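# Four arms lay a jointed cable runway on supports

## Task

Set the jointed cable runway down so it rests on all three supports, sitting between each support's lugs, with one of its ends on the tallest support. Then open the grippers and move the arms away. It only counts if the runway stays in that position by itself, not held up by any robot.

## Robot and tools

Setup: four identical i2rt Big YAM arms, named arm1, arm2, arm3 and arm4. Each has six joints, a two-finger gripper and a wrist camera. Two fixed room cameras, cam_high and cam_low, are not attached to any arm. With joints 1 and 6 at zero and the hand held level pointing forward, the wrist camera sits above the hand and looks toward the fingertips. The hand can reach roughly 1.0 m out from the joint-1 axis.

Frames: one shared scene frame, origin on the floor, +z up. The hand point is midway between the fingertips. The hand's z axis runs along the fingers, and the fingers open and close along its y axis. Foot poses are never printed. In practice all commands are joint angles, so no Cartesian frame appears in a call.

execute_actions: argument "actions" is a list holding one action or none. An empty list only reports state and images. An action is an object keyed by arm name ("arm1" to "arm4"). Each arm gets a "joints" object with any of these keys, all absolute targets (not offsets): joint1_rad, range -2.879 to 2.879, tolerance ±0.045, base rotation, positive is counter-clockwise seen from above, 0 means the arm extends the way its foot faces. joint2_rad, 0 to 3.141, ±0.14, shoulder; 0 has the upper arm pointing back and about level, increasing lifts it up and then forward. joint3_rad, 0 to 3.019, ±0.09, elbow; 0 is folded against the upper arm, increasing opens it. joint4_rad, -1.692 to 1.57, ±0.055, hand pitch, positive tips the fingers up. joint5_rad, -1.57 to 1.57, ±0.03, sideways hand swing, positive toward the arm's right. joint6_rad, -2.094 to 2.094, ±0.035, hand roll, positive is clockwise viewed from behind the hand. gripper_m, 0 to 0.093 m, ±0.003, the fingertip gap; each finger pad pushes with about 50 to 62 N at most, less on some grippers. Angles are in radians, the gripper in metres. All motions in one action start at once and may finish at different moments. Joints run at different speeds, so the hand may sweep wide between postures. Optional "cameras": a list of camera names (the four wrist cameras, cam_high, cam_low, or "all"); left out, null or ["all"] returns every camera, [] returns none. Any unknown key, camera name or out-of-range value rejects the whole call and nothing moves.

wait: "seconds" from 0 to 10. Commands nothing new; returns state and images as an empty action would.

zoom_image: "camera" (one camera name) and "region" [x0, y0, x1, y1] in pixels, top-left origin, at most 504 by 504. Works only on cameras that sent full images in the latest result.

finished_scene: "scene" (1 or 2). Ends that scene irreversibly; the result states whether the goal was met and gives the next task. Replying without any tool call ends everything.

Reading results: each result gives every arm's state and one picture per requested camera; the "pictures" line lists which camera each image came from, in order. joint_positions gives current angles. joint_status says how each commanded motion ended: "off_target" means it stopped short and may still be pushing. After "contact_stop" or "time_out" the joint holds where it stopped, except that a timed-out joint may keep a target (its old one, or one within 0.375, 0.375, 0.113, 0.225, 0.075, 0.3 rad of its current position for joints 1 to 6) and keeps pushing; on_its_own lists such joints and will move them if the path opens. on_its_own covers anything not commanded in this call; "held at" is the joint's held target, not its position. "joint command not followed", usually with a "cause:" line, means a collision guard blocked that arm's joint targets (its gripper target still runs); blocked joints read "not_followed" and may be retried on every later action until they pass. Calls with no action never show this line. A stop in one call cancels the later execute_actions, wait and finished_scene calls in the same reply.

Cautions: an arm or joint left out of an action may still be driving to an older target, and joint_status will not show it. A target very near the current angle may not move the joint. The arm does not halt on contact and can push hard; to relieve a push, command the joint's reported position. A joint holding a load sags. The guard against self and arm-to-arm collision can be late and ignores fingers, gripper housings and wrist cameras, and nothing reports robots touching. A hard squeeze between two arms ends the run and fails; a hard impact may too. Object contact does not count. Arms do not wait for one another. Never knock anything out of the work area or onto the floor. Avoid drops, slips, slams and heavy pushing. The robots keep holding the last command while you compose a reply.

Motor heat: holding loads or pushing warms motors. A MOTOR HOT line appears from 85 °C; at 100 °C the arm's motors and gripper go limp until cooled and it falls, shown as an OVER-TEMPERATURE FAULT, and affected keys read "limit_stop_at_motor_heat"; resend those targets afterwards. Some heat persists into the next scene.

Each tool is called after "Call:" as name(argument=value, ...), one argument or row to a line, values as JSON.

## Session

Call:
execute_actions(
  actions=[],
)

Scene clock: 0.00 s.
Motor temperatures (°C, as the motors report them): arm1=[22 20 24 22 24 24] | arm2=[25 25 26 24 22 22] | arm3=[22 23 23 22 23 23] | arm4=[24 24 21 23 22 24]
arm1.joint_positions: joint1_rad=-0.180 joint2_rad=+0.454 joint3_rad=+1.409 joint4_rad=-1.469 joint5_rad=+0.200 joint6_rad=-0.165 gripper_m=+0.095
arm1.joint_status: not commanded
arm1.hand: x=-0.9978 y=-0.2552 z=+1.4445 quat_wxyz=(-0.489, -0.028, -0.857, +0.161) (m; scene frame)
arm2.joint_positions: joint1_rad=-0.178 joint2_rad=+0.509 joint3_rad=+1.405 joint4_rad=-1.499 joint5_rad=+0.095 joint6_rad=+0.221 gripper_m=+0.094
arm2.joint_status: not commanded
arm2.hand: x=-0.1840 y=-0.5117 z=+1.4182 quat_wxyz=(-0.364, +0.442, -0.767, -0.289) (m; scene frame)
arm3.joint_positions: joint1_rad=-0.367 joint2_rad=+0.567 joint3_rad=+1.427 joint4_rad=-1.292 joint5_rad=-0.155 joint6_rad=-0.447 gripper_m=+0.094
arm3.joint_status: not commanded
arm3.hand: x=+0.2099 y=-0.4592 z=+1.4141 quat_wxyz=(-0.453, +0.684, -0.490, -0.293) (m; scene frame)
arm4.joint_positions: joint1_rad=+0.017 joint2_rad=+0.570 joint3_rad=+1.419 joint4_rad=-1.386 joint5_rad=-0.195 joint6_rad=+0.509 gripper_m=+0.094
arm4.joint_status: not commanded
arm4.hand: x=+0.9194 y=-0.1788 z=+1.4158 quat_wxyz=(-0.228, -0.860, +0.134, +0.437) (m; scene frame)
pictures: arm1_cam_wrist, arm2_cam_wrist, arm3_cam_wrist, arm4_cam_wrist, cam_high, cam_low
Images, in order (width x height): arm1_cam_wrist 616x616, arm2_cam_wrist 616x616, arm3_cam_wrist 616x616, arm4_cam_wrist 616x616, cam_high 896x504, cam_low 896x504.

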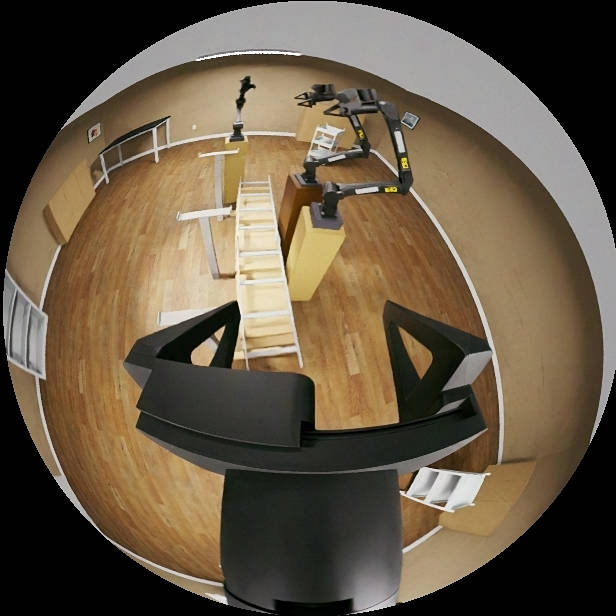

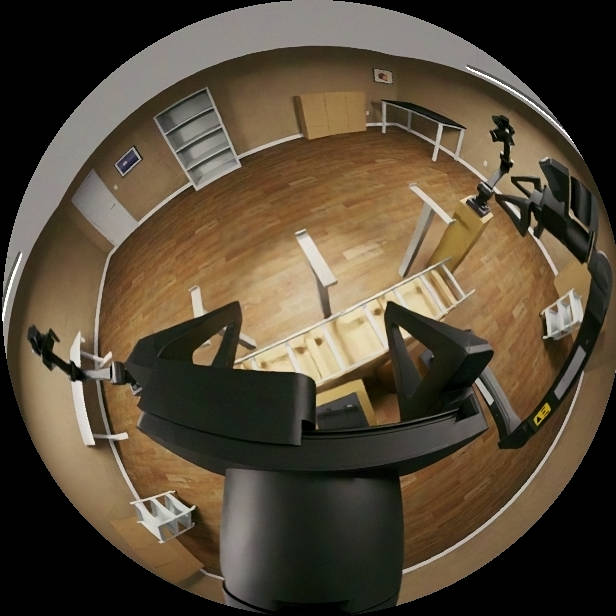

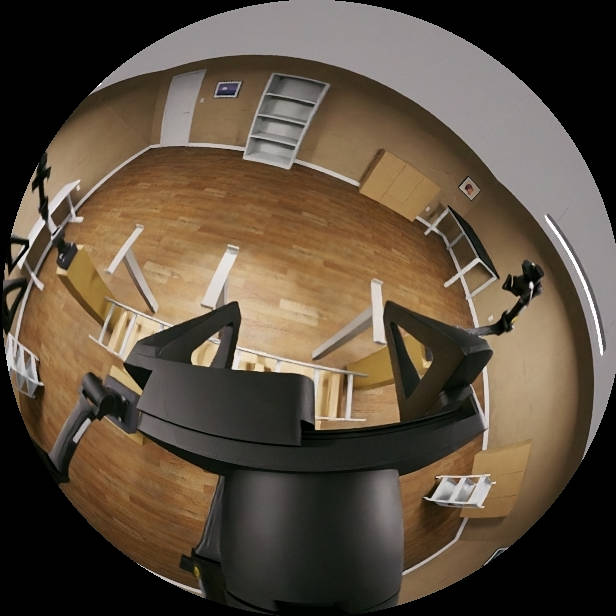

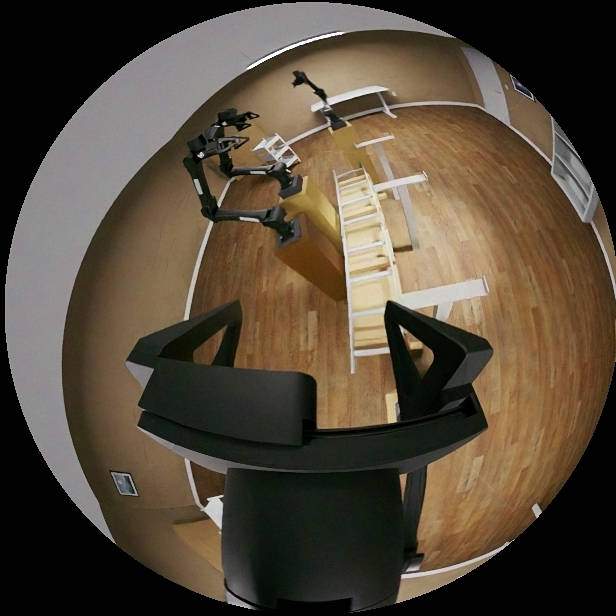

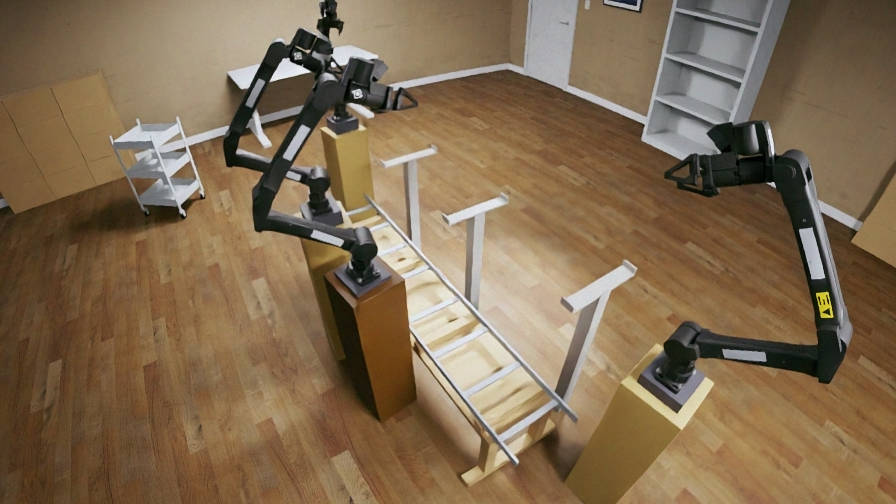

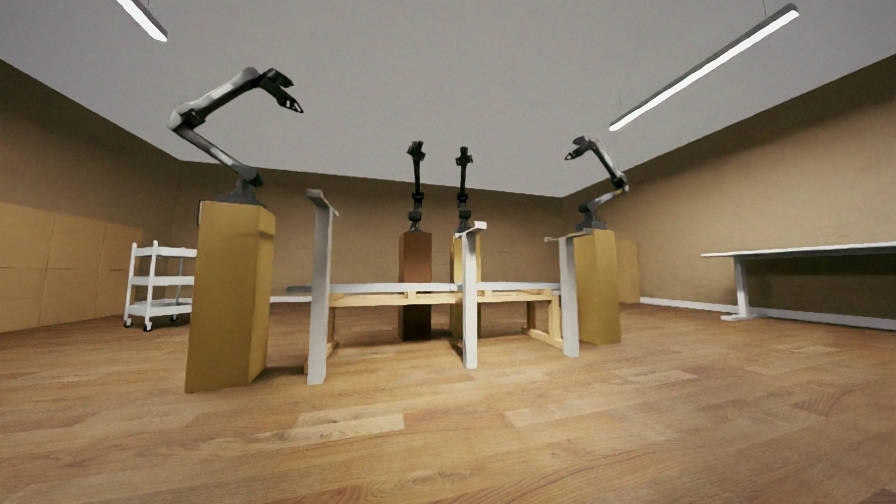

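Call:
execute_actions(
  actions=[
    {"arm1":{"joints":{"joint1_rad":0,"joint2_rad":1.57,"joint3_rad":1.57,"joint4_rad":-1.57,"joint5_rad":0,"joint6_rad":0}},"arm4":{"joints":{"joint1_rad":0,"joint2_rad":1.9,"joint3_rad":1.3,"joint4_rad":-0.97,"joint5_rad":0,"joint6_rad":0}},"arm2":{"joints":{"joint1_rad":0.3,"joint2_rad":1.57,"joint3_rad":1.0,"joint4_rad":-1.0,"joint5_rad":0,"joint6_rad":0}},"arm3":{"joints":{"joint1_rad":-0.3,"joint2_rad":1.2,"joint3_rad":1.0,"joint4_rad":-1.37,"joint5_rad":0,"joint6_rad":0}}},
  ],
)

Scene clock: 10.23 s.
Motor temperatures (°C, as the motors report them): arm1=[22 21 26 23 24 24] | arm2=[25 25 28 24 22 22] | arm3=[22 23 25 22 23 23] | arm4=[24 24 23 23 22 24]
arm1.joint_positions: joint1_rad=-0.007 joint2_rad=+1.577 joint3_rad=+1.547 joint4_rad=-1.562 joint5_rad=+0.004 joint6_rad=-0.009 gripper_m=+0.095
arm1.joint_status: all done
arm1.hand: x=-0.6648 y=-0.1827 z=+1.1485 quat_wxyz=(+0.006, +0.032, -0.999, +0.008) (m; scene frame)
arm2.joint_positions: joint1_rad=+0.301 joint2_rad=+1.573 joint3_rad=+0.998 joint4_rad=-1.012 joint5_rad=+0.002 joint6_rad=+0.014 gripper_m=+0.094
arm2.joint_status: all done
arm2.hand: x=-0.3288 y=-0.2724 z=+0.9382 quat_wxyz=(+0.005, +0.776, -0.630, +0.011) (m; scene frame)
arm3.joint_positions: joint1_rad=-0.306 joint2_rad=+1.212 joint3_rad=+0.985 joint4_rad=-1.362 joint5_rad=-0.004 joint6_rad=-0.011 gripper_m=+0.094
arm3.joint_status: all done
arm3.hand: x=+0.2402 y=-0.3549 z=+1.0125 quat_wxyz=(+0.009, +0.653, -0.757, +0.006) (m; scene frame)
arm4.joint_positions: joint1_rad=+0.010 joint2_rad=+1.902 joint3_rad=+1.283 joint4_rad=-0.982 joint5_rad=-0.002 joint6_rad=+0.013 gripper_m=+0.094
arm4.joint_status: all done
arm4.hand: x=+0.6141 y=-0.1752 z=+0.8553 quat_wxyz=(-0.003, -0.999, -0.037, -0.023) (m; scene frame)
pictures: arm1_cam_wrist, arm2_cam_wrist, arm3_cam_wrist, arm4_cam_wrist, cam_high, cam_low
Images, in order (width x height): arm1_cam_wrist 616x616, arm2_cam_wrist 616x616, arm3_cam_wrist 616x616, arm4_cam_wrist 616x616, cam_high 896x504, cam_low 896x504.

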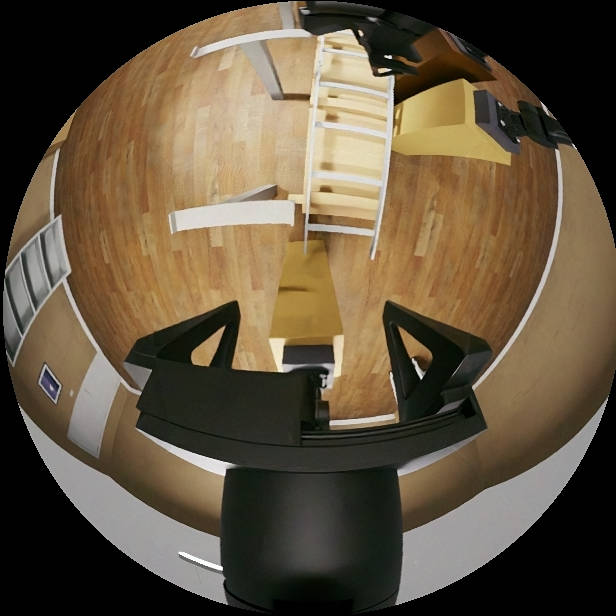

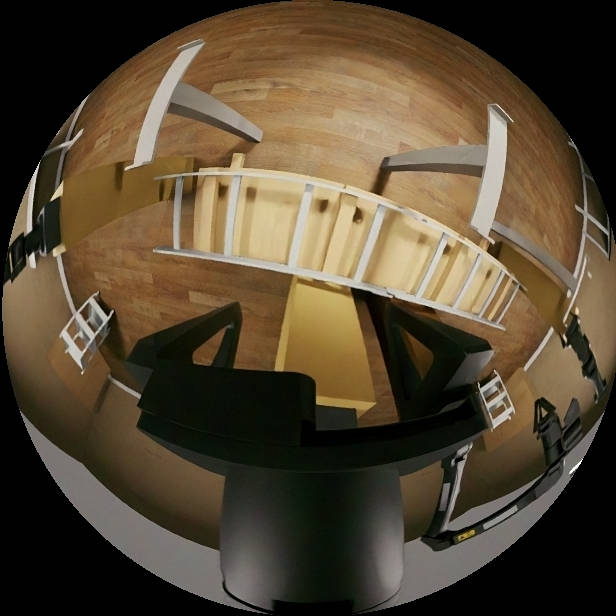

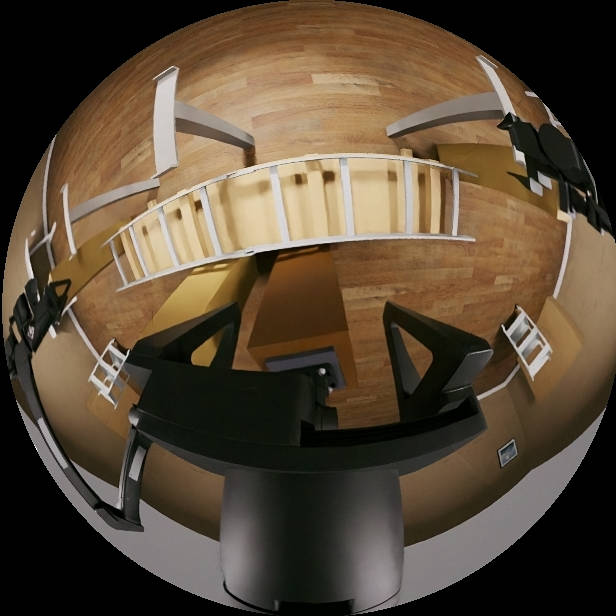

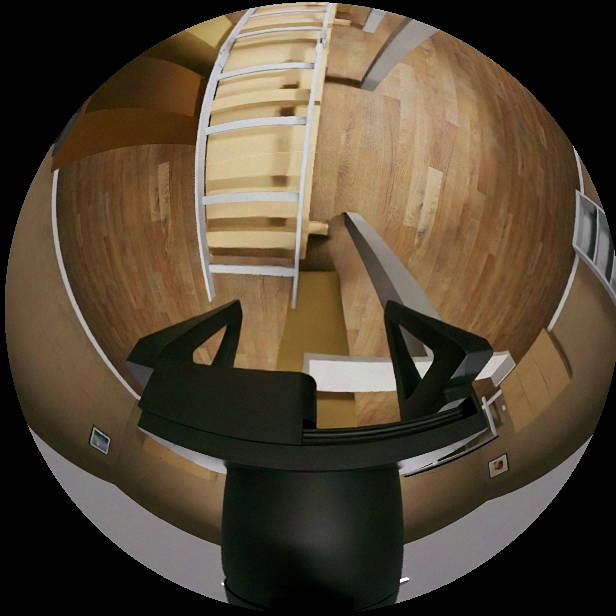

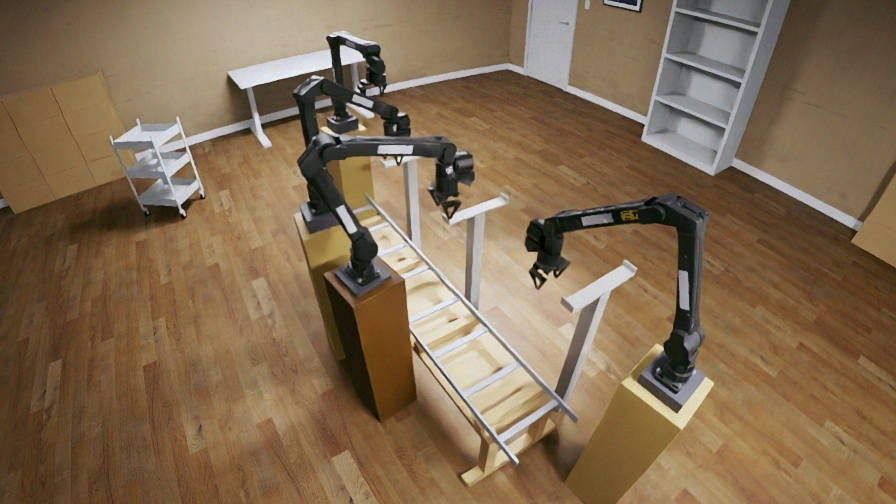

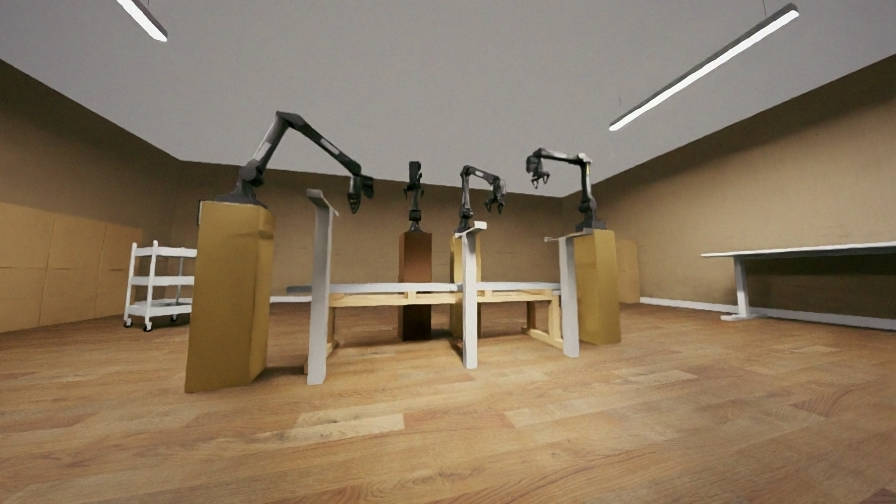

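Call:
execute_actions(
  actions=[
    {"arm1":{"joints":{"joint1_rad":-0.47,"joint2_rad":2.56,"joint3_rad":0.94,"joint4_rad":0.05,"joint6_rad":1.17}},"arm4":{"joints":{"joint1_rad":0.46,"joint2_rad":2.56,"joint3_rad":0.94,"joint4_rad":0.05,"joint6_rad":-1.04}},"arm2":{"joints":{"joint1_rad":0.43,"joint2_rad":2.56,"joint3_rad":0.94,"joint4_rad":0.05,"joint6_rad":0.35}},"arm3":{"joints":{"joint1_rad":-0.54,"joint2_rad":2.56,"joint3_rad":0.94,"joint4_rad":0.05,"joint6_rad":-0.38}}},
  ],
)

Scene clock: 34.83 s.
Motor temperatures (°C, as the motors report them): arm1=[22 22 29 22 24 24] | arm2=[25 26 29 24 22 22] | arm3=[22 24 27 22 23 23] | arm4=[24 26 24 23 22 24]
arm1.joint_positions: joint1_rad=-0.476 joint2_rad=+2.555 joint3_rad=+0.939 joint4_rad=+0.041 joint5_rad=+0.001 joint6_rad=+1.161 gripper_m=+0.095
arm1.joint_status: all done
arm1.hand: x=-0.8003 y=-0.3578 z=+0.5535 quat_wxyz=(-0.006, -0.709, -0.706, +0.001) (m; scene frame)
arm2.joint_positions: joint1_rad=+0.439 joint2_rad=+2.565 joint3_rad=+0.938 joint4_rad=+0.038 joint5_rad=+0.001 joint6_rad=+0.336 gripper_m=+0.094
arm2.joint_status: all done
arm2.hand: x=-0.3610 y=-0.3437 z=+0.5359 quat_wxyz=(+0.004, +0.715, -0.699, +0.012) (m; scene frame)
arm3.joint_positions: joint1_rad=-0.546 joint2_rad=+2.571 joint3_rad=+0.941 joint4_rad=+0.038 joint5_rad=-0.002 joint6_rad=-0.370 gripper_m=+0.094
arm3.joint_status: all done
arm3.hand: x=+0.3252 y=-0.3517 z=+0.4857 quat_wxyz=(+0.012, +0.697, -0.717, +0.005) (m; scene frame)
arm4.joint_positions: joint1_rad=+0.466 joint2_rad=+2.568 joint3_rad=+0.942 joint4_rad=+0.034 joint5_rad=-0.002 joint6_rad=-1.026 gripper_m=+0.094
arm4.joint_status: all done
arm4.hand: x=+0.8311 y=-0.3129 z=+0.5118 quat_wxyz=(-0.011, -0.707, -0.707, -0.014) (m; scene frame)
pictures: arm1_cam_wrist, arm2_cam_wrist, arm3_cam_wrist, arm4_cam_wrist, cam_high, cam_low
Images, in order (width x height): arm1_cam_wrist 616x616, arm2_cam_wrist 616x616, arm3_cam_wrist 616x616, arm4_cam_wrist 616x616, cam_high 896x504, cam_low 896x504.

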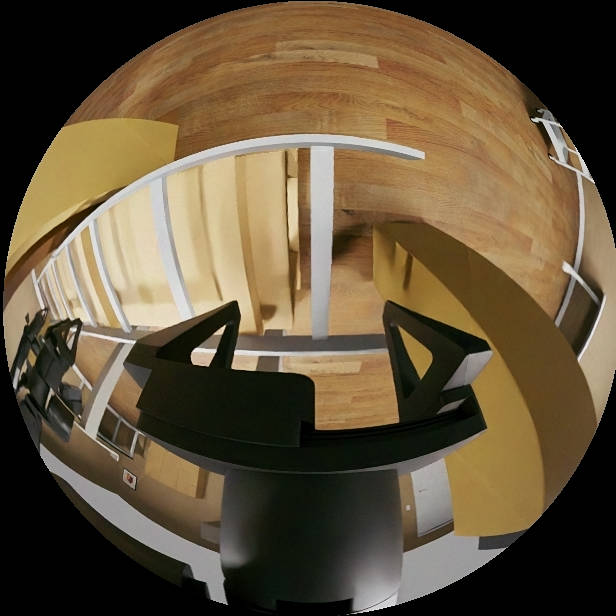

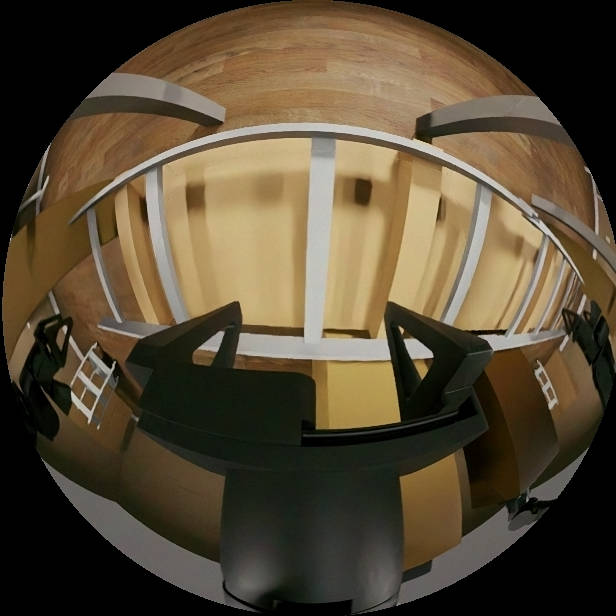

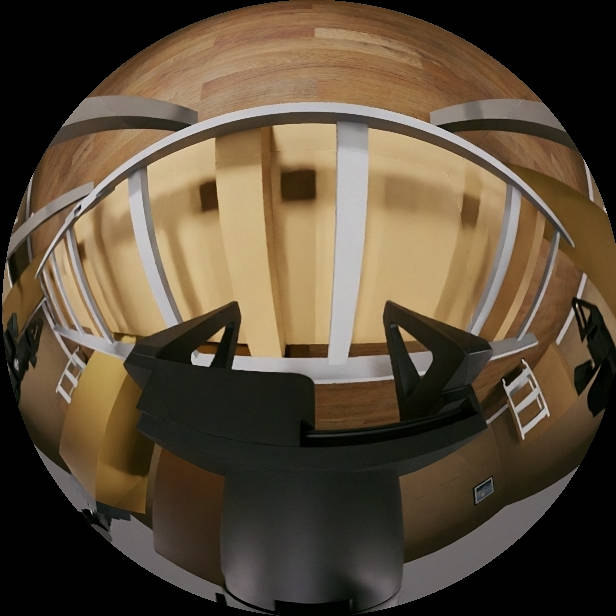

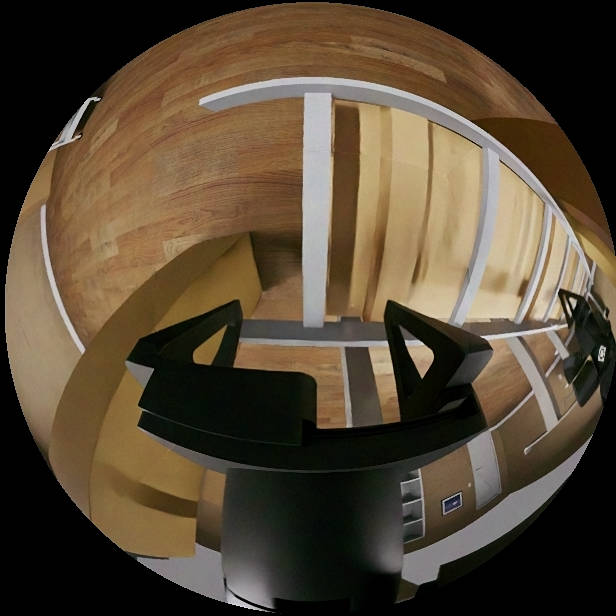

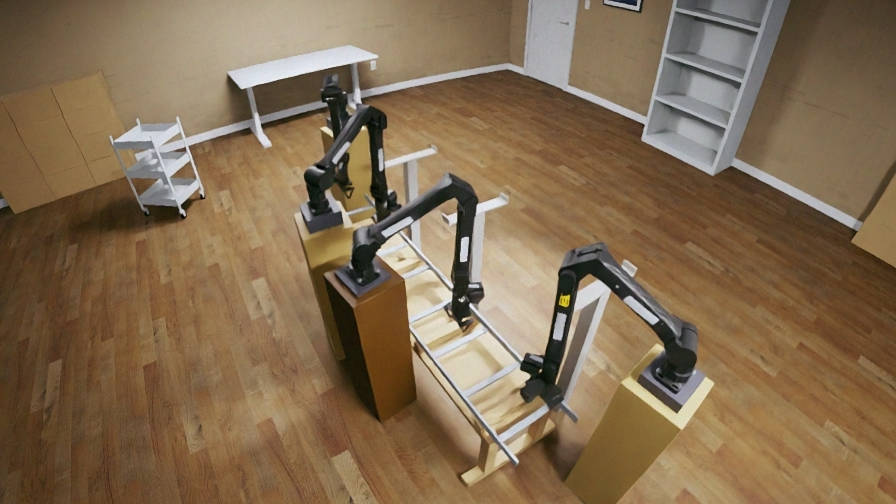

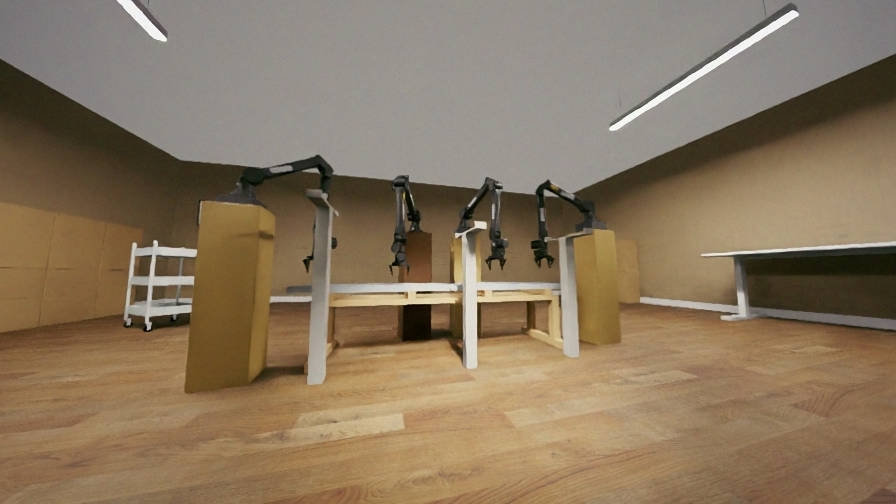

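Call:
execute_actions(
  actions=[
    {"arm1":{"joints":{"joint1_rad":-0.44,"joint2_rad":2.96,"joint3_rad":1.18,"joint4_rad":0.21}},"arm4":{"joints":{"joint1_rad":0.52,"joint2_rad":2.86,"joint3_rad":1.15,"joint4_rad":0.14,"joint6_rad":-0.98}},"arm2":{"joints":{"joint1_rad":0.41,"joint2_rad":2.93,"joint3_rad":1.18,"joint4_rad":0.18}},"arm3":{"joints":{"joint1_rad":-0.59,"joint2_rad":2.79,"joint3_rad":1.1,"joint4_rad":0.12,"joint6_rad":-0.43}}},
  ],
)

Scene clock: 43.33 s.
Motor temperatures (°C, as the motors report them): arm1=[22 22 27 22 24 24] | arm2=[25 27 28 24 22 22] | arm3=[22 24 26 22 23 23] | arm4=[24 26 23 23 22 24]
arm1.joint_positions: joint1_rad=-0.445 joint2_rad=+2.979 joint3_rad=+1.179 joint4_rad=+0.207 joint5_rad=+0.001 joint6_rad=+1.162 gripper_m=+0.095
arm1.joint_status: all done
arm1.hand: x=-0.8341 y=-0.3335 z=+0.4036 quat_wxyz=(+0.003, -0.698, -0.716, +0.005) (m; scene frame)
arm2.joint_positions: joint1_rad=+0.415 joint2_rad=+2.943 joint3_rad=+1.174 joint4_rad=+0.176 joint5_rad=+0.001 joint6_rad=+0.336 gripper_m=+0.094
arm2.joint_status: all done
arm2.hand: x=-0.3445 y=-0.3652 z=+0.4014 quat_wxyz=(+0.005, +0.707, -0.708, +0.014) (m; scene frame)
arm3.joint_positions: joint1_rad=-0.589 joint2_rad=+2.809 joint3_rad=+1.098 joint4_rad=+0.116 joint5_rad=-0.002 joint6_rad=-0.419 gripper_m=+0.094
arm3.joint_status: all done
arm3.hand: x=+0.3363 y=-0.3645 z=+0.4010 quat_wxyz=(+0.013, +0.699, -0.715, +0.005) (m; scene frame)
arm4.joint_positions: joint1_rad=+0.521 joint2_rad=+2.873 joint3_rad=+1.147 joint4_rad=+0.134 joint5_rad=-0.001 joint6_rad=-0.993 gripper_m=+0.094
arm4.joint_status: all done
arm4.hand: x=+0.8508 y=-0.3243 z=+0.4029 quat_wxyz=(-0.010, -0.699, -0.714, -0.014) (m; scene frame)
pictures: arm1_cam_wrist, arm2_cam_wrist, arm3_cam_wrist, arm4_cam_wrist, cam_high, cam_low
Images, in order (width x height): arm1_cam_wrist 616x616, arm2_cam_wrist 616x616, arm3_cam_wrist 616x616, arm4_cam_wrist 616x616, cam_high 896x504, cam_low 896x504.

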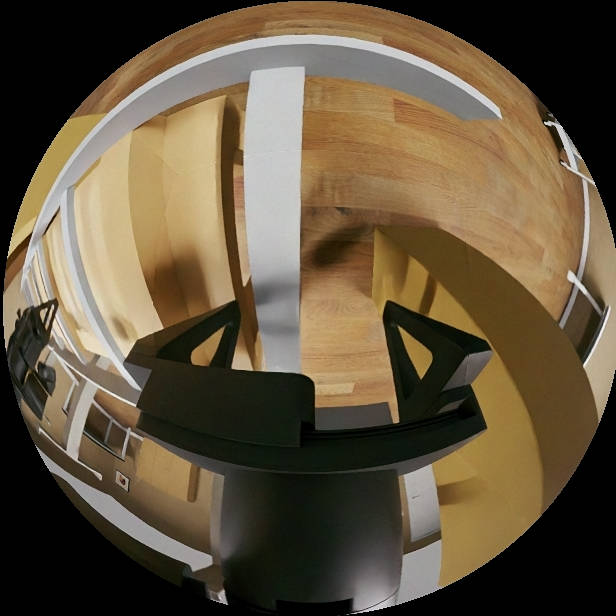

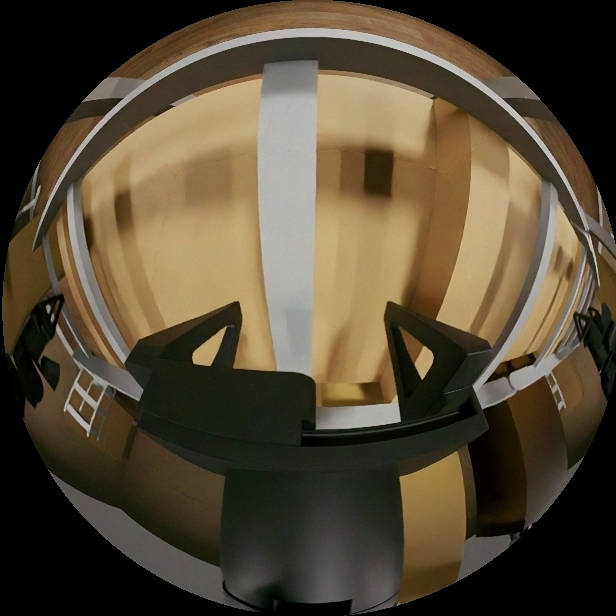

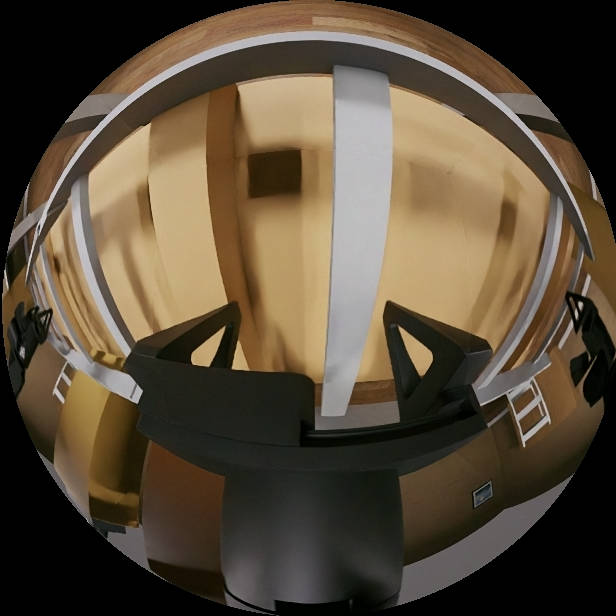

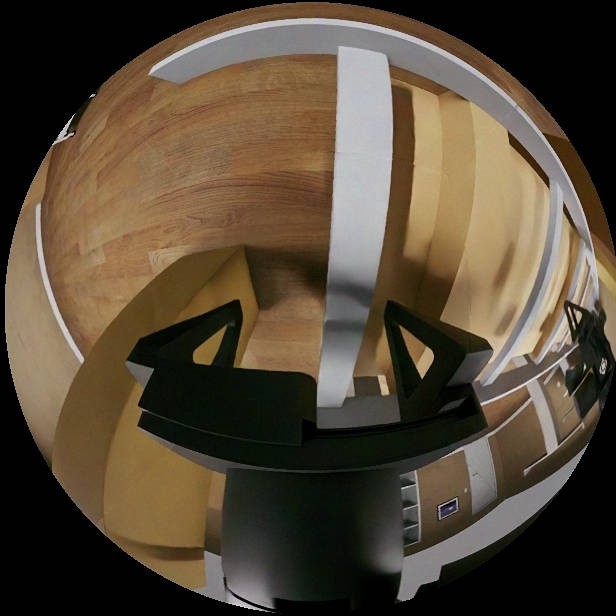

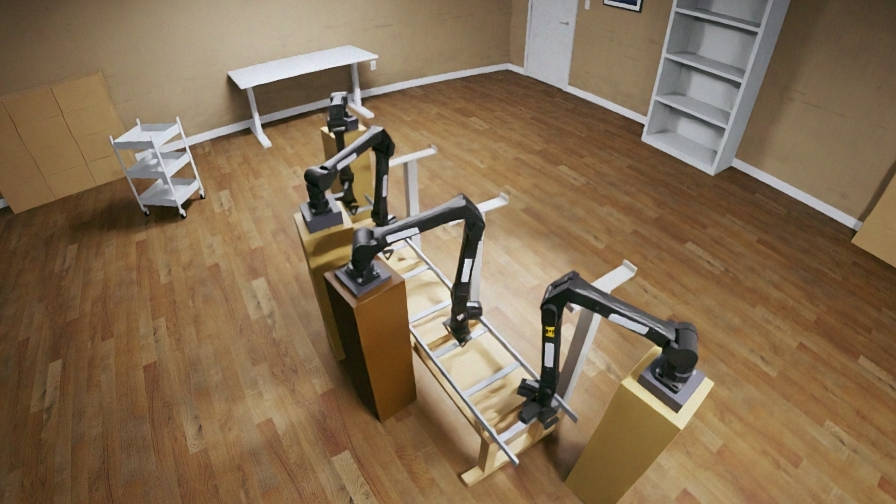

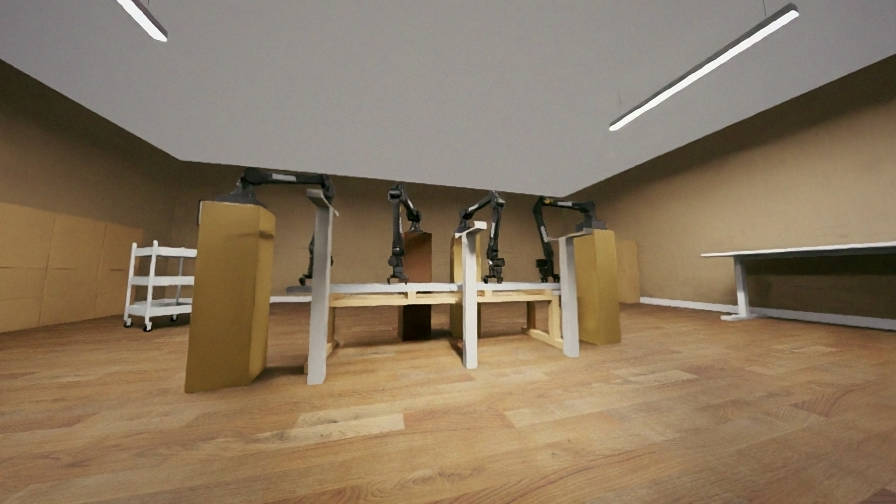

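Call:
execute_actions(
  actions=[
    {"arm1":{"joints":{"joint2_rad":3.05,"joint3_rad":1.3,"joint4_rad":0.18}},"arm4":{"joints":{"joint2_rad":2.95,"joint3_rad":1.27,"joint4_rad":0.11}},"arm2":{"joints":{"joint1_rad":0.45,"joint2_rad":3.01,"joint3_rad":1.25,"joint4_rad":0.19}},"arm3":{"joints":{"joint1_rad":-0.63,"joint2_rad":2.88,"joint3_rad":1.18,"joint4_rad":0.13}}},
  ],
  cameras=[],
)

Call:
execute_actions(
  actions=[
    {"arm1":{"joints":{"gripper_m":0}},"arm4":{"joints":{"gripper_m":0}},"arm2":{"joints":{"gripper_m":0}},"arm3":{"joints":{"gripper_m":0}}},
  ],
  cameras=["arm1_cam_wrist","cam_low"],
)

Scene clock: 50.20 s.
Motor temperatures (°C, as the motors report them): arm1=[22 22 26 22 24 24] | arm2=[25 27 27 24 22 22] | arm3=[22 25 25 22 23 23] | arm4=[24 26 22 23 22 24]
arm1.joint_positions: joint1_rad=-0.445 joint2_rad=+3.039 joint3_rad=+1.301 joint4_rad=+0.187 joint5_rad=+0.001 joint6_rad=+1.162 gripper_m=+0.095
arm1.joint_status: all done
arm1.hand: x=-0.8037 y=-0.3460 z=+0.3763 quat_wxyz=(-0.017, -0.698, -0.716, -0.003) (m; scene frame)
arm2.joint_positions: joint1_rad=+0.447 joint2_rad=+3.004 joint3_rad=+1.251 joint4_rad=+0.183 joint5_rad=+0.001 joint6_rad=+0.336 gripper_m=+0.094
arm2.joint_status: all done
arm2.hand: x=-0.3581 y=-0.3585 z=+0.3767 quat_wxyz=(+0.000, +0.718, -0.696, +0.004) (m; scene frame)
arm3.joint_positions: joint1_rad=-0.629 joint2_rad=+2.885 joint3_rad=+1.180 joint4_rad=+0.123 joint5_rad=-0.002 joint6_rad=-0.420 gripper_m=+0.094
arm3.joint_status: all done
arm3.hand: x=+0.3525 y=-0.3626 z=+0.3715 quat_wxyz=(+0.007, +0.685, -0.728, +0.003) (m; scene frame)
arm4.joint_positions: joint1_rad=+0.521 joint2_rad=+2.935 joint3_rad=+1.269 joint4_rad=+0.123 joint5_rad=-0.001 joint6_rad=-0.993 gripper_m=+0.094
arm4.joint_status: all done
arm4.hand: x=+0.8211 y=-0.3450 z=+0.3760 quat_wxyz=(-0.006, -0.700, -0.714, +0.010) (m; scene frame)
pictures: none
No camera images: the call's "cameras" was empty. Leave "cameras" out to get every camera's image.

Scene clock: 50.93 s.
Motor temperatures (°C, as the motors report them): arm1=[22 22 26 22 24 24] | arm2=[25 27 27 24 22 22] | arm3=[22 25 25 22 23 23] | arm4=[24 26 22 23 22 24]
arm1.joint_positions: joint1_rad=-0.447 joint2_rad=+3.045 joint3_rad=+1.292 joint4_rad=+0.180 joint5_rad=+0.011 joint6_rad=+1.174 gripper_m=+0.024
arm1.joint_status: gripper_m off_target (ended at +0.024, target +0.000)
arm1.hand: x=-0.8145 y=-0.3443 z=+0.3749 quat_wxyz=(-0.009, -0.703, -0.711, +0.006) (m; scene frame)
arm2.joint_positions: joint1_rad=+0.446 joint2_rad=+3.004 joint3_rad=+1.251 joint4_rad=+0.183 joint5_rad=+0.002 joint6_rad=+0.369 gripper_m=+0.024
arm2.joint_status: gripper_m off_target (ended at +0.024, target +0.000)
arm2.hand: x=-0.3575 y=-0.3585 z=+0.3766 quat_wxyz=(+0.000, +0.706, -0.708, +0.004) (m; scene frame)
arm3.joint_positions: joint1_rad=-0.636 joint2_rad=+2.886 joint3_rad=+1.184 joint4_rad=+0.127 joint5_rad=+0.017 joint6_rad=-0.457 gripper_m=+0.023
arm3.joint_status: gripper_m off_target (ended at +0.023, target +0.000)
arm3.hand: x=+0.3591 y=-0.3626 z=+0.3711 quat_wxyz=(+0.001, +0.696, -0.718, +0.010) (m; scene frame)
arm4.joint_positions: joint1_rad=+0.526 joint2_rad=+2.938 joint3_rad=+1.263 joint4_rad=+0.114 joint5_rad=-0.013 joint6_rad=-0.964 gripper_m=+0.023
arm4.joint_status: gripper_m off_target (ended at +0.023, target +0.000)
arm4.hand: x=+0.8305 y=-0.3434 z=+0.3751 quat_wxyz=(-0.013, -0.708, -0.706, +0.002) (m; scene frame)
pictures: arm1_cam_wrist, cam_low
Images, in order (width x height): arm1_cam_wrist 616x616, cam_low 896x504.

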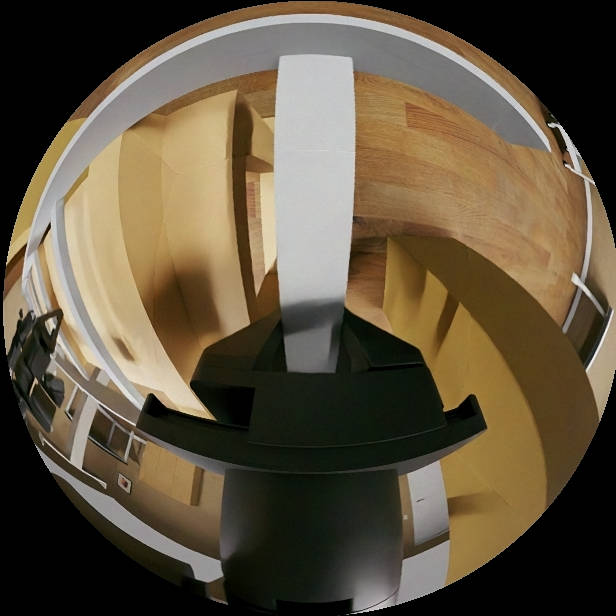

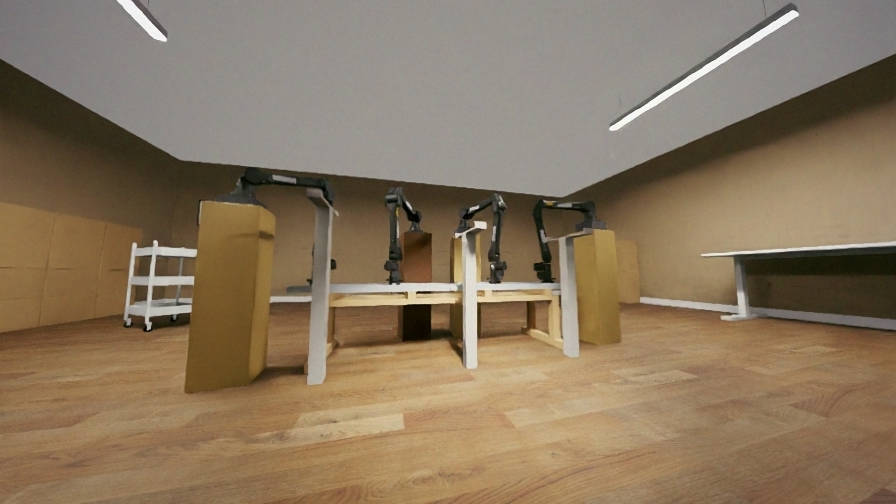

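Call:
execute_actions(
  actions=[
    {"arm1":{"joints":{"joint2_rad":2.58,"joint3_rad":0.92,"joint4_rad":0.09}},"arm4":{"joints":{"joint2_rad":2.47,"joint3_rad":0.92,"joint4_rad":-0.02}},"arm2":{"joints":{"joint2_rad":2.55,"joint3_rad":0.91,"joint4_rad":0.07}},"arm3":{"joints":{"joint2_rad":2.42,"joint3_rad":0.89,"joint4_rad":-0.04}}},
  ],
  cameras=["cam_high","cam_low"],
)

Scene clock: 61.17 s.
Motor temperatures (°C, as the motors report them): arm1=[22 23 26 22 24 24] | arm2=[25 27 27 24 22 22] | arm3=[22 25 25 22 23 23] | arm4=[24 26 22 23 22 24]
arm1.joint_positions: joint1_rad=-0.449 joint2_rad=+2.619 joint3_rad=+0.935 joint4_rad=+0.092 joint5_rad=+0.011 joint6_rad=+1.170 gripper_m=+0.024
arm1.joint_status: all done
arm1.hand: x=-0.8165 y=-0.3430 z=+0.5324 quat_wxyz=(+0.000, -0.703, -0.712, +0.009) (m; scene frame)
arm2.joint_positions: joint1_rad=+0.446 joint2_rad=+2.615 joint3_rad=+0.937 joint4_rad=+0.089 joint5_rad=-0.001 joint6_rad=+0.369 gripper_m=+0.024
arm2.joint_status: all done
arm2.hand: x=-0.3590 y=-0.3562 z=+0.5197 quat_wxyz=(+0.005, +0.706, -0.708, +0.012) (m; scene frame)
arm3.joint_positions: joint1_rad=-0.633 joint2_rad=+2.491 joint3_rad=+0.915 joint4_rad=-0.017 joint5_rad=+0.015 joint6_rad=-0.456 gripper_m=+0.023
arm3.joint_status: all done
arm3.hand: x=+0.3588 y=-0.3595 z=+0.5129 quat_wxyz=(+0.010, +0.697, -0.717, +0.012) (m; scene frame)
arm4.joint_positions: joint1_rad=+0.525 joint2_rad=+2.515 joint3_rad=+0.941 joint4_rad=-0.006 joint5_rad=-0.009 joint6_rad=-0.963 gripper_m=+0.023
arm4.joint_status: all done
arm4.hand: x=+0.8306 y=-0.3395 z=+0.5300 quat_wxyz=(-0.013, -0.709, -0.705, -0.008) (m; scene frame)
pictures: cam_high, cam_low
Images, in order (width x height): cam_high 896x504, cam_low 896x504.

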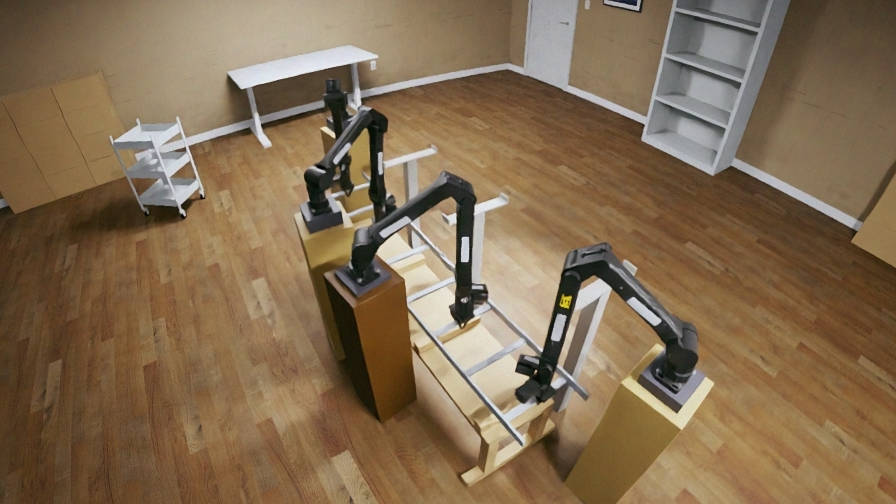

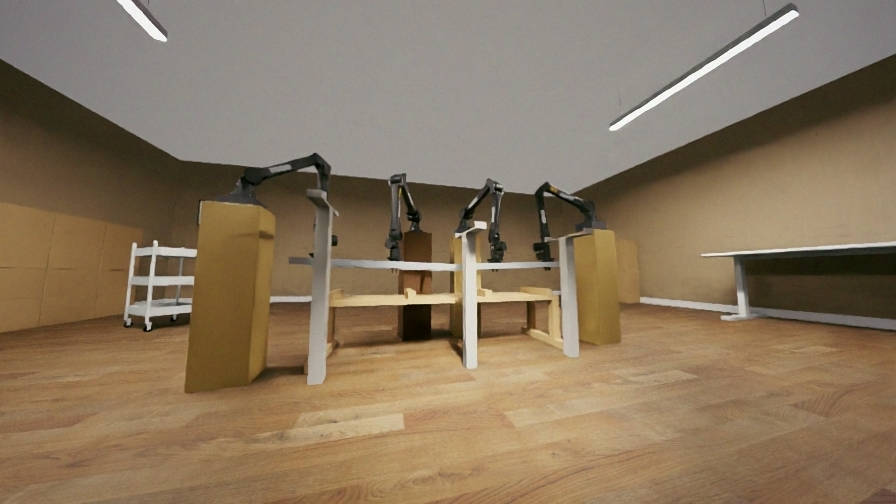

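Call:
execute_actions(
  actions=[
    {"arm1":{"joints":{"joint2_rad":1.94,"joint3_rad":0.8,"joint4_rad":-0.41}},"arm4":{"joints":{"joint2_rad":1.88,"joint3_rad":0.85,"joint4_rad":-0.52}},"arm2":{"joints":{"joint2_rad":1.89,"joint3_rad":0.72,"joint4_rad":-0.37}},"arm3":{"joints":{"joint2_rad":1.82,"joint3_rad":0.775,"joint4_rad":-0.49}}},
  ],
  cameras=["cam_high","cam_low"],
)

Scene clock: 67.73 s.
Motor temperatures (°C, as the motors report them): arm1=[22 23 26 22 24 24] | arm2=[25 28 27 24 22 22] | arm3=[22 26 25 22 23 23] | arm4=[24 27 22 23 22 24]
arm1.joint_positions: joint1_rad=-0.454 joint2_rad=+1.977 joint3_rad=+0.748 joint4_rad=-0.431 joint5_rad=+0.017 joint6_rad=+1.165 gripper_m=+0.024
arm1.joint_status: all done
arm1.hand: x=-0.8158 y=-0.3448 z=+0.7440 quat_wxyz=(+0.031, -0.702, -0.711, +0.025) (m; scene frame)
arm2.joint_positions: joint1_rad=+0.448 joint2_rad=+2.006 joint3_rad=+0.717 joint4_rad=-0.326 joint5_rad=-0.001 joint6_rad=+0.372 gripper_m=+0.024
arm2.joint_status: all done
arm2.hand: x=-0.3607 y=-0.3555 z=+0.7157 quat_wxyz=(+0.010, +0.705, -0.708, +0.024) (m; scene frame)
arm3.joint_positions: joint1_rad=-0.633 joint2_rad=+1.911 joint3_rad=+0.758 joint4_rad=-0.463 joint5_rad=+0.015 joint6_rad=-0.455 gripper_m=+0.023
arm3.joint_status: all done
arm3.hand: x=+0.3587 y=-0.3586 z=+0.7053 quat_wxyz=(+0.020, +0.696, -0.717, +0.016) (m; scene frame)
arm4.joint_positions: joint1_rad=+0.529 joint2_rad=+1.931 joint3_rad=+0.810 joint4_rad=-0.517 joint5_rad=-0.020 joint6_rad=-0.960 gripper_m=+0.023
arm4.joint_status: all done
arm4.hand: x=+0.8266 y=-0.3431 z=+0.7320 quat_wxyz=(-0.024, -0.708, -0.705, -0.036) (m; scene frame)
pictures: cam_high, cam_low
Images, in order (width x height): cam_high 896x504, cam_low 896x504.

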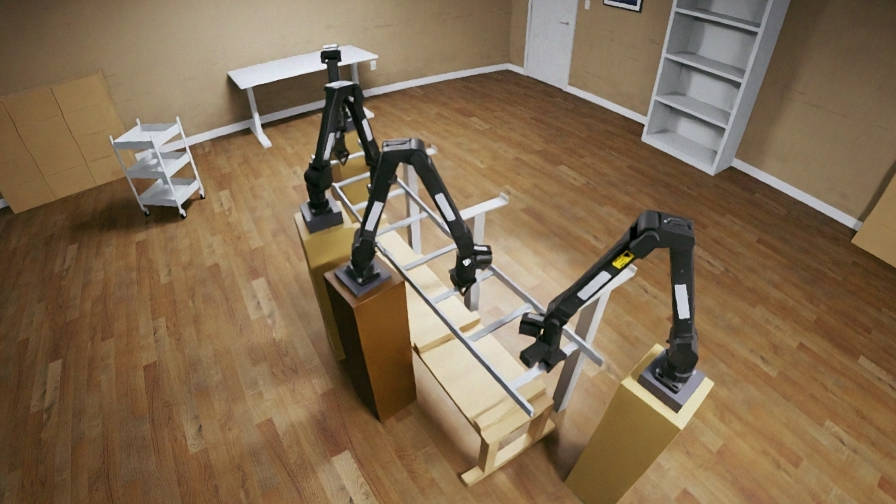

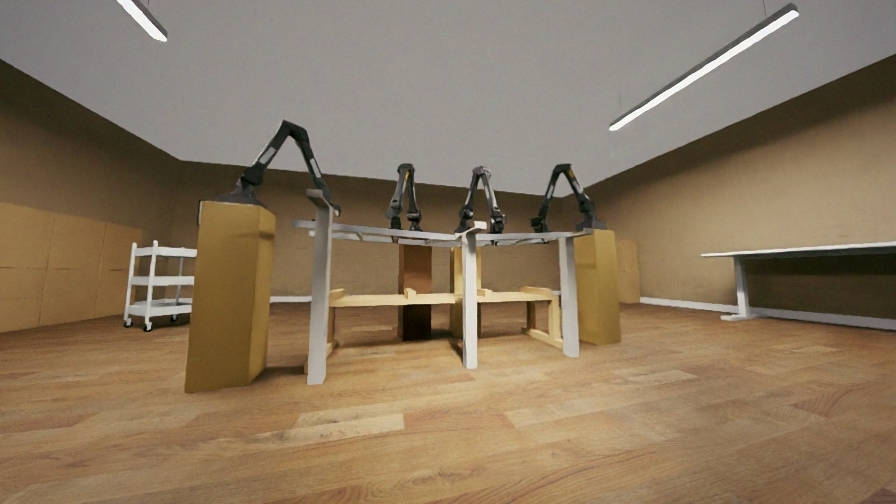

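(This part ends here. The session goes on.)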